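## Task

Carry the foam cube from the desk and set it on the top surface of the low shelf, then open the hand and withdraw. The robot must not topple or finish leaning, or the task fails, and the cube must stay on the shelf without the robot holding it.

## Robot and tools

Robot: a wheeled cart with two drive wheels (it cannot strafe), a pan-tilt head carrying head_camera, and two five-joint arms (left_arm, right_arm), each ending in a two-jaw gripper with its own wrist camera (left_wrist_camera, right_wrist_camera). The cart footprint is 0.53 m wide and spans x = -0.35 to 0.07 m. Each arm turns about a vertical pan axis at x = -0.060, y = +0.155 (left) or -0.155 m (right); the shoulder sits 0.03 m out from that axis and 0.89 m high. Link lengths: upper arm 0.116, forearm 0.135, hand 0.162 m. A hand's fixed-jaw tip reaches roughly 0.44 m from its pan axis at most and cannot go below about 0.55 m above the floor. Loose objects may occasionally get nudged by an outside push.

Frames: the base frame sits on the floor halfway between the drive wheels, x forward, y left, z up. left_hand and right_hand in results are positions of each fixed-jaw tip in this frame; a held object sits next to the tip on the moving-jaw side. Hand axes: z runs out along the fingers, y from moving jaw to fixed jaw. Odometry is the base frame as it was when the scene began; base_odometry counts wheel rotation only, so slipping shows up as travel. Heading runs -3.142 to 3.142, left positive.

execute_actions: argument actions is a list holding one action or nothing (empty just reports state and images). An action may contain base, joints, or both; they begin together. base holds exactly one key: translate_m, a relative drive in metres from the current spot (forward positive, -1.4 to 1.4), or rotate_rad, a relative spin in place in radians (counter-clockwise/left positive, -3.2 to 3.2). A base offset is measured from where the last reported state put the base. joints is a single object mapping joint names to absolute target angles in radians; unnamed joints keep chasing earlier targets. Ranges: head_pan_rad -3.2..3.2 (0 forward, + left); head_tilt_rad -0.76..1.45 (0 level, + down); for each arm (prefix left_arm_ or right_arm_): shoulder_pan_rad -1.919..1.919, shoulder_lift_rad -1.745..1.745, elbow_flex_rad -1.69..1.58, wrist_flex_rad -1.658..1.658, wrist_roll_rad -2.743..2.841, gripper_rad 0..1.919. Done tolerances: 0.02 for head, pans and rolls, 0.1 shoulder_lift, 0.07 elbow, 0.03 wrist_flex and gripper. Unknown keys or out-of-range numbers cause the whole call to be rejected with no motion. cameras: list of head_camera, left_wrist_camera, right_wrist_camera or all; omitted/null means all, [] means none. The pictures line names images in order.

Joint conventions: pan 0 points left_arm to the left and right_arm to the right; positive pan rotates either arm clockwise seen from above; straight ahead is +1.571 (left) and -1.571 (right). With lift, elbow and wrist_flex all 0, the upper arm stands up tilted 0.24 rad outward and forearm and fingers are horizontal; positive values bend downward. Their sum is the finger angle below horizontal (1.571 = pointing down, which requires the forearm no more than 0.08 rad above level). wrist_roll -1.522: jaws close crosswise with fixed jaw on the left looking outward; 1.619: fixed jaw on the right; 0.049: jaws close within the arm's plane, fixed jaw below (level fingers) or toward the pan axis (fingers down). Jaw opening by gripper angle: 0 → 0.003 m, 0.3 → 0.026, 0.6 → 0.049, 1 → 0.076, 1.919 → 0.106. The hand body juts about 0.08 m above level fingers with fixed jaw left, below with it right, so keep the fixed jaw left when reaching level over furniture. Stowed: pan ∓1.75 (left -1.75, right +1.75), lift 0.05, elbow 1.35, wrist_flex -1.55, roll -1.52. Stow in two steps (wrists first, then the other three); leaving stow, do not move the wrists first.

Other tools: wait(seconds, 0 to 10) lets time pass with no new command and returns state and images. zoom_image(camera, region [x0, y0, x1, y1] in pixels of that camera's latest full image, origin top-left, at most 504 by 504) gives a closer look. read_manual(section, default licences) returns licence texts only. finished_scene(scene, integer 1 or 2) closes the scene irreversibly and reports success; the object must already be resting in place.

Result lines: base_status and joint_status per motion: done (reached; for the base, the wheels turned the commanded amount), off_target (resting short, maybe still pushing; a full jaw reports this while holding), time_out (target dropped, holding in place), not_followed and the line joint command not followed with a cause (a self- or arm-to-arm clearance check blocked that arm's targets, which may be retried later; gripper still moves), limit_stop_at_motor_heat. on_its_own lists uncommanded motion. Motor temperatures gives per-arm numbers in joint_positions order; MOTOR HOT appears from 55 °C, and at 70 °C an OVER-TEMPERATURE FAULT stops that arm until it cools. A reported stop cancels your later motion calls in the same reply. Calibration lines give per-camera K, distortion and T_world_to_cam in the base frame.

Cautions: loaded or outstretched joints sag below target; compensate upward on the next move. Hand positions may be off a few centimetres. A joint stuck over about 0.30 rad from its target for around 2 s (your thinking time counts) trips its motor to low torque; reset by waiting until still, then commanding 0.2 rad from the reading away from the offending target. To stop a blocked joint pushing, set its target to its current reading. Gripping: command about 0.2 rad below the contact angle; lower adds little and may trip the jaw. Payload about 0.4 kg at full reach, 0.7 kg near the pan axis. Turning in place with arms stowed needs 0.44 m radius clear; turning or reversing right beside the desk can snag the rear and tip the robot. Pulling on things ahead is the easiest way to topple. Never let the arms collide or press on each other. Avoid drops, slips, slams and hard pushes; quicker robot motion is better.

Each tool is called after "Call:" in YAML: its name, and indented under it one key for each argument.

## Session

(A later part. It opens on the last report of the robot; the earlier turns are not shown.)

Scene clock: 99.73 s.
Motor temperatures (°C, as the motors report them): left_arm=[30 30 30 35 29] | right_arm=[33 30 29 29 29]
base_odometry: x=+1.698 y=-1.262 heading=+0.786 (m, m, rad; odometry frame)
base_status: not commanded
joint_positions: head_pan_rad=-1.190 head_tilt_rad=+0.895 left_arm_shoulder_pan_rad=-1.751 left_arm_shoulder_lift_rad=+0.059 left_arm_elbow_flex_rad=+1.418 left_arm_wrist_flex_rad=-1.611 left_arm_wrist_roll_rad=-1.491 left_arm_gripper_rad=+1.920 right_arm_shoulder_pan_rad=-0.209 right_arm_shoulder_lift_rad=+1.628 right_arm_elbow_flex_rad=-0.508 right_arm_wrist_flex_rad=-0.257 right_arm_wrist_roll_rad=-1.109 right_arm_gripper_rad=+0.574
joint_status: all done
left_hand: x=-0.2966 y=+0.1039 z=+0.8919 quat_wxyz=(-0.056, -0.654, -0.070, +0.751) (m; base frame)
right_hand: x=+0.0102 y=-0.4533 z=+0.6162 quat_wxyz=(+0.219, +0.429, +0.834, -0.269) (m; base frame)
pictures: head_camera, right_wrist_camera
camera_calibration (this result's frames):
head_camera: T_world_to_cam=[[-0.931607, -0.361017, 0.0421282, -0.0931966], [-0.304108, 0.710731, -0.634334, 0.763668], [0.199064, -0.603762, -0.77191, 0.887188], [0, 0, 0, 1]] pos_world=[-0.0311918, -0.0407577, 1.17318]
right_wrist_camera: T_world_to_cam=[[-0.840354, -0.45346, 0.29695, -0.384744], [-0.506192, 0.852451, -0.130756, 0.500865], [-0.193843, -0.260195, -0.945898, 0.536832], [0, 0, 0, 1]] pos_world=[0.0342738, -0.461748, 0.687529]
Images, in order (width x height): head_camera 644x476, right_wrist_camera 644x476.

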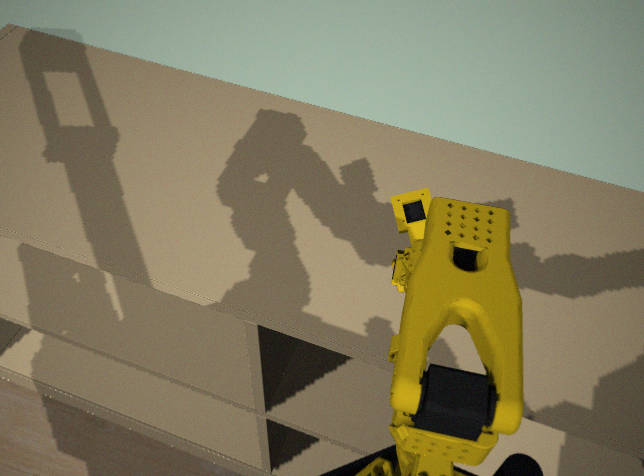

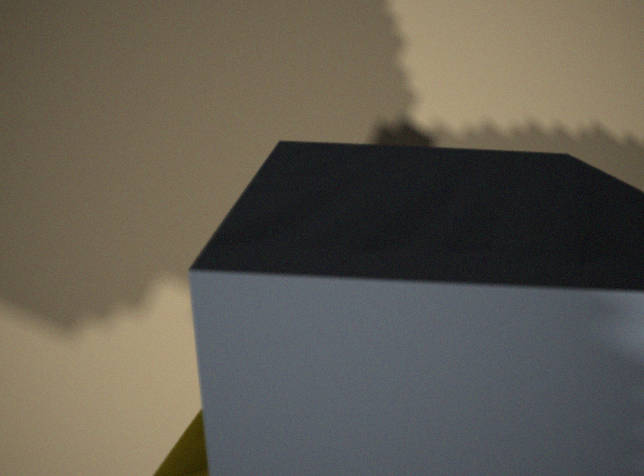

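Lift stopped short, suggesting contact. Release.

Call:
execute_actions:
  actions:
    - {"joints":{"right_arm_shoulder_lift_rad":1.6,"right_arm_gripper_rad":1.3}}
  cameras: []

Call:
execute_actions:
  actions:
    - {"joints":{"right_arm_shoulder_lift_rad":0.5}}
  cameras: ["head_camera"]

Scene clock: 101.70 s.
Motor temperatures (°C, as the motors report them): left_arm=[30 30 30 35 29] | right_arm=[33 30 29 29 29]
base_odometry: x=+1.698 y=-1.262 heading=+0.786 (m, m, rad; odometry frame)
base_status: not commanded
joint_positions: head_pan_rad=-1.190 head_tilt_rad=+0.895 left_arm_shoulder_pan_rad=-1.751 left_arm_shoulder_lift_rad=+0.059 left_arm_elbow_flex_rad=+1.418 left_arm_wrist_flex_rad=-1.611 left_arm_wrist_roll_rad=-1.491 left_arm_gripper_rad=+1.920 right_arm_shoulder_pan_rad=-0.209 right_arm_shoulder_lift_rad=+1.619 right_arm_elbow_flex_rad=-0.499 right_arm_wrist_flex_rad=-0.252 right_arm_wrist_roll_rad=-1.109 right_arm_gripper_rad=+1.289
joint_status: all done
left_hand: x=-0.2966 y=+0.1039 z=+0.8919 quat_wxyz=(-0.056, -0.654, -0.070, +0.751) (m; base frame)
right_hand: x=+0.0102 y=-0.4530 z=+0.6167 quat_wxyz=(+0.217, +0.429, +0.835, -0.267) (m; base frame)
pictures: none
No camera images: the call's "cameras" was empty. Leave "cameras" out to get every camera's image.

Scene clock: 103.13 s.
Motor temperatures (°C, as the motors report them): left_arm=[30 30 30 35 29] | right_arm=[33 30 29 29 29]
base_odometry: x=+1.698 y=-1.262 heading=+0.786 (m, m, rad; odometry frame)
base_status: not commanded
joint_positions: head_pan_rad=-1.190 head_tilt_rad=+0.895 left_arm_shoulder_pan_rad=-1.751 left_arm_shoulder_lift_rad=+0.059 left_arm_elbow_flex_rad=+1.418 left_arm_wrist_flex_rad=-1.611 left_arm_wrist_roll_rad=-1.491 left_arm_gripper_rad=+1.920 right_arm_shoulder_pan_rad=-0.209 right_arm_shoulder_lift_rad=+0.562 right_arm_elbow_flex_rad=-0.494 right_arm_wrist_flex_rad=-0.251 right_arm_wrist_roll_rad=-1.109 right_arm_gripper_rad=+1.291
joint_status: all done
left_hand: x=-0.2966 y=+0.1039 z=+0.8919 quat_wxyz=(-0.056, -0.654, -0.070, +0.751) (m; base frame)
right_hand: x=+0.0312 y=-0.5522 z=+0.9962 quat_wxyz=(+0.485, +0.292, +0.569, -0.596) (m; base frame)
pictures: head_camera
camera_calibration (this result's frames):
head_camera: T_world_to_cam=[[-0.931607, -0.361018, 0.0421282, -0.0931966], [-0.304109, 0.710731, -0.634334, 0.763668], [0.199064, -0.603762, -0.77191, 0.887188], [0, 0, 0, 1]] pos_world=[-0.0311918, -0.0407577, 1.17318]
Images, in order (width x height): head_camera 644x476.

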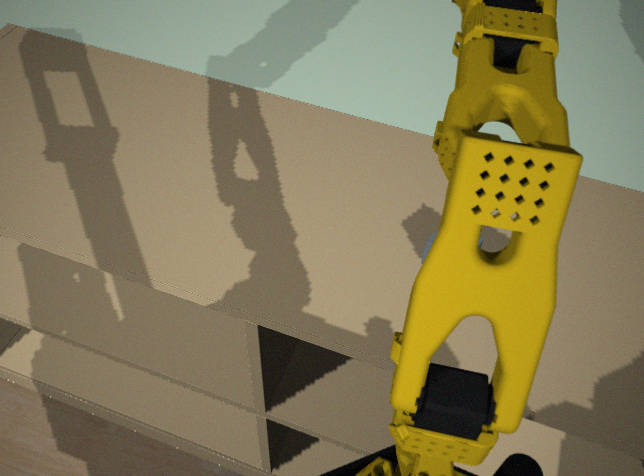

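Call:
finished_scene:
  scene: 1

The scene is finished: the task was done.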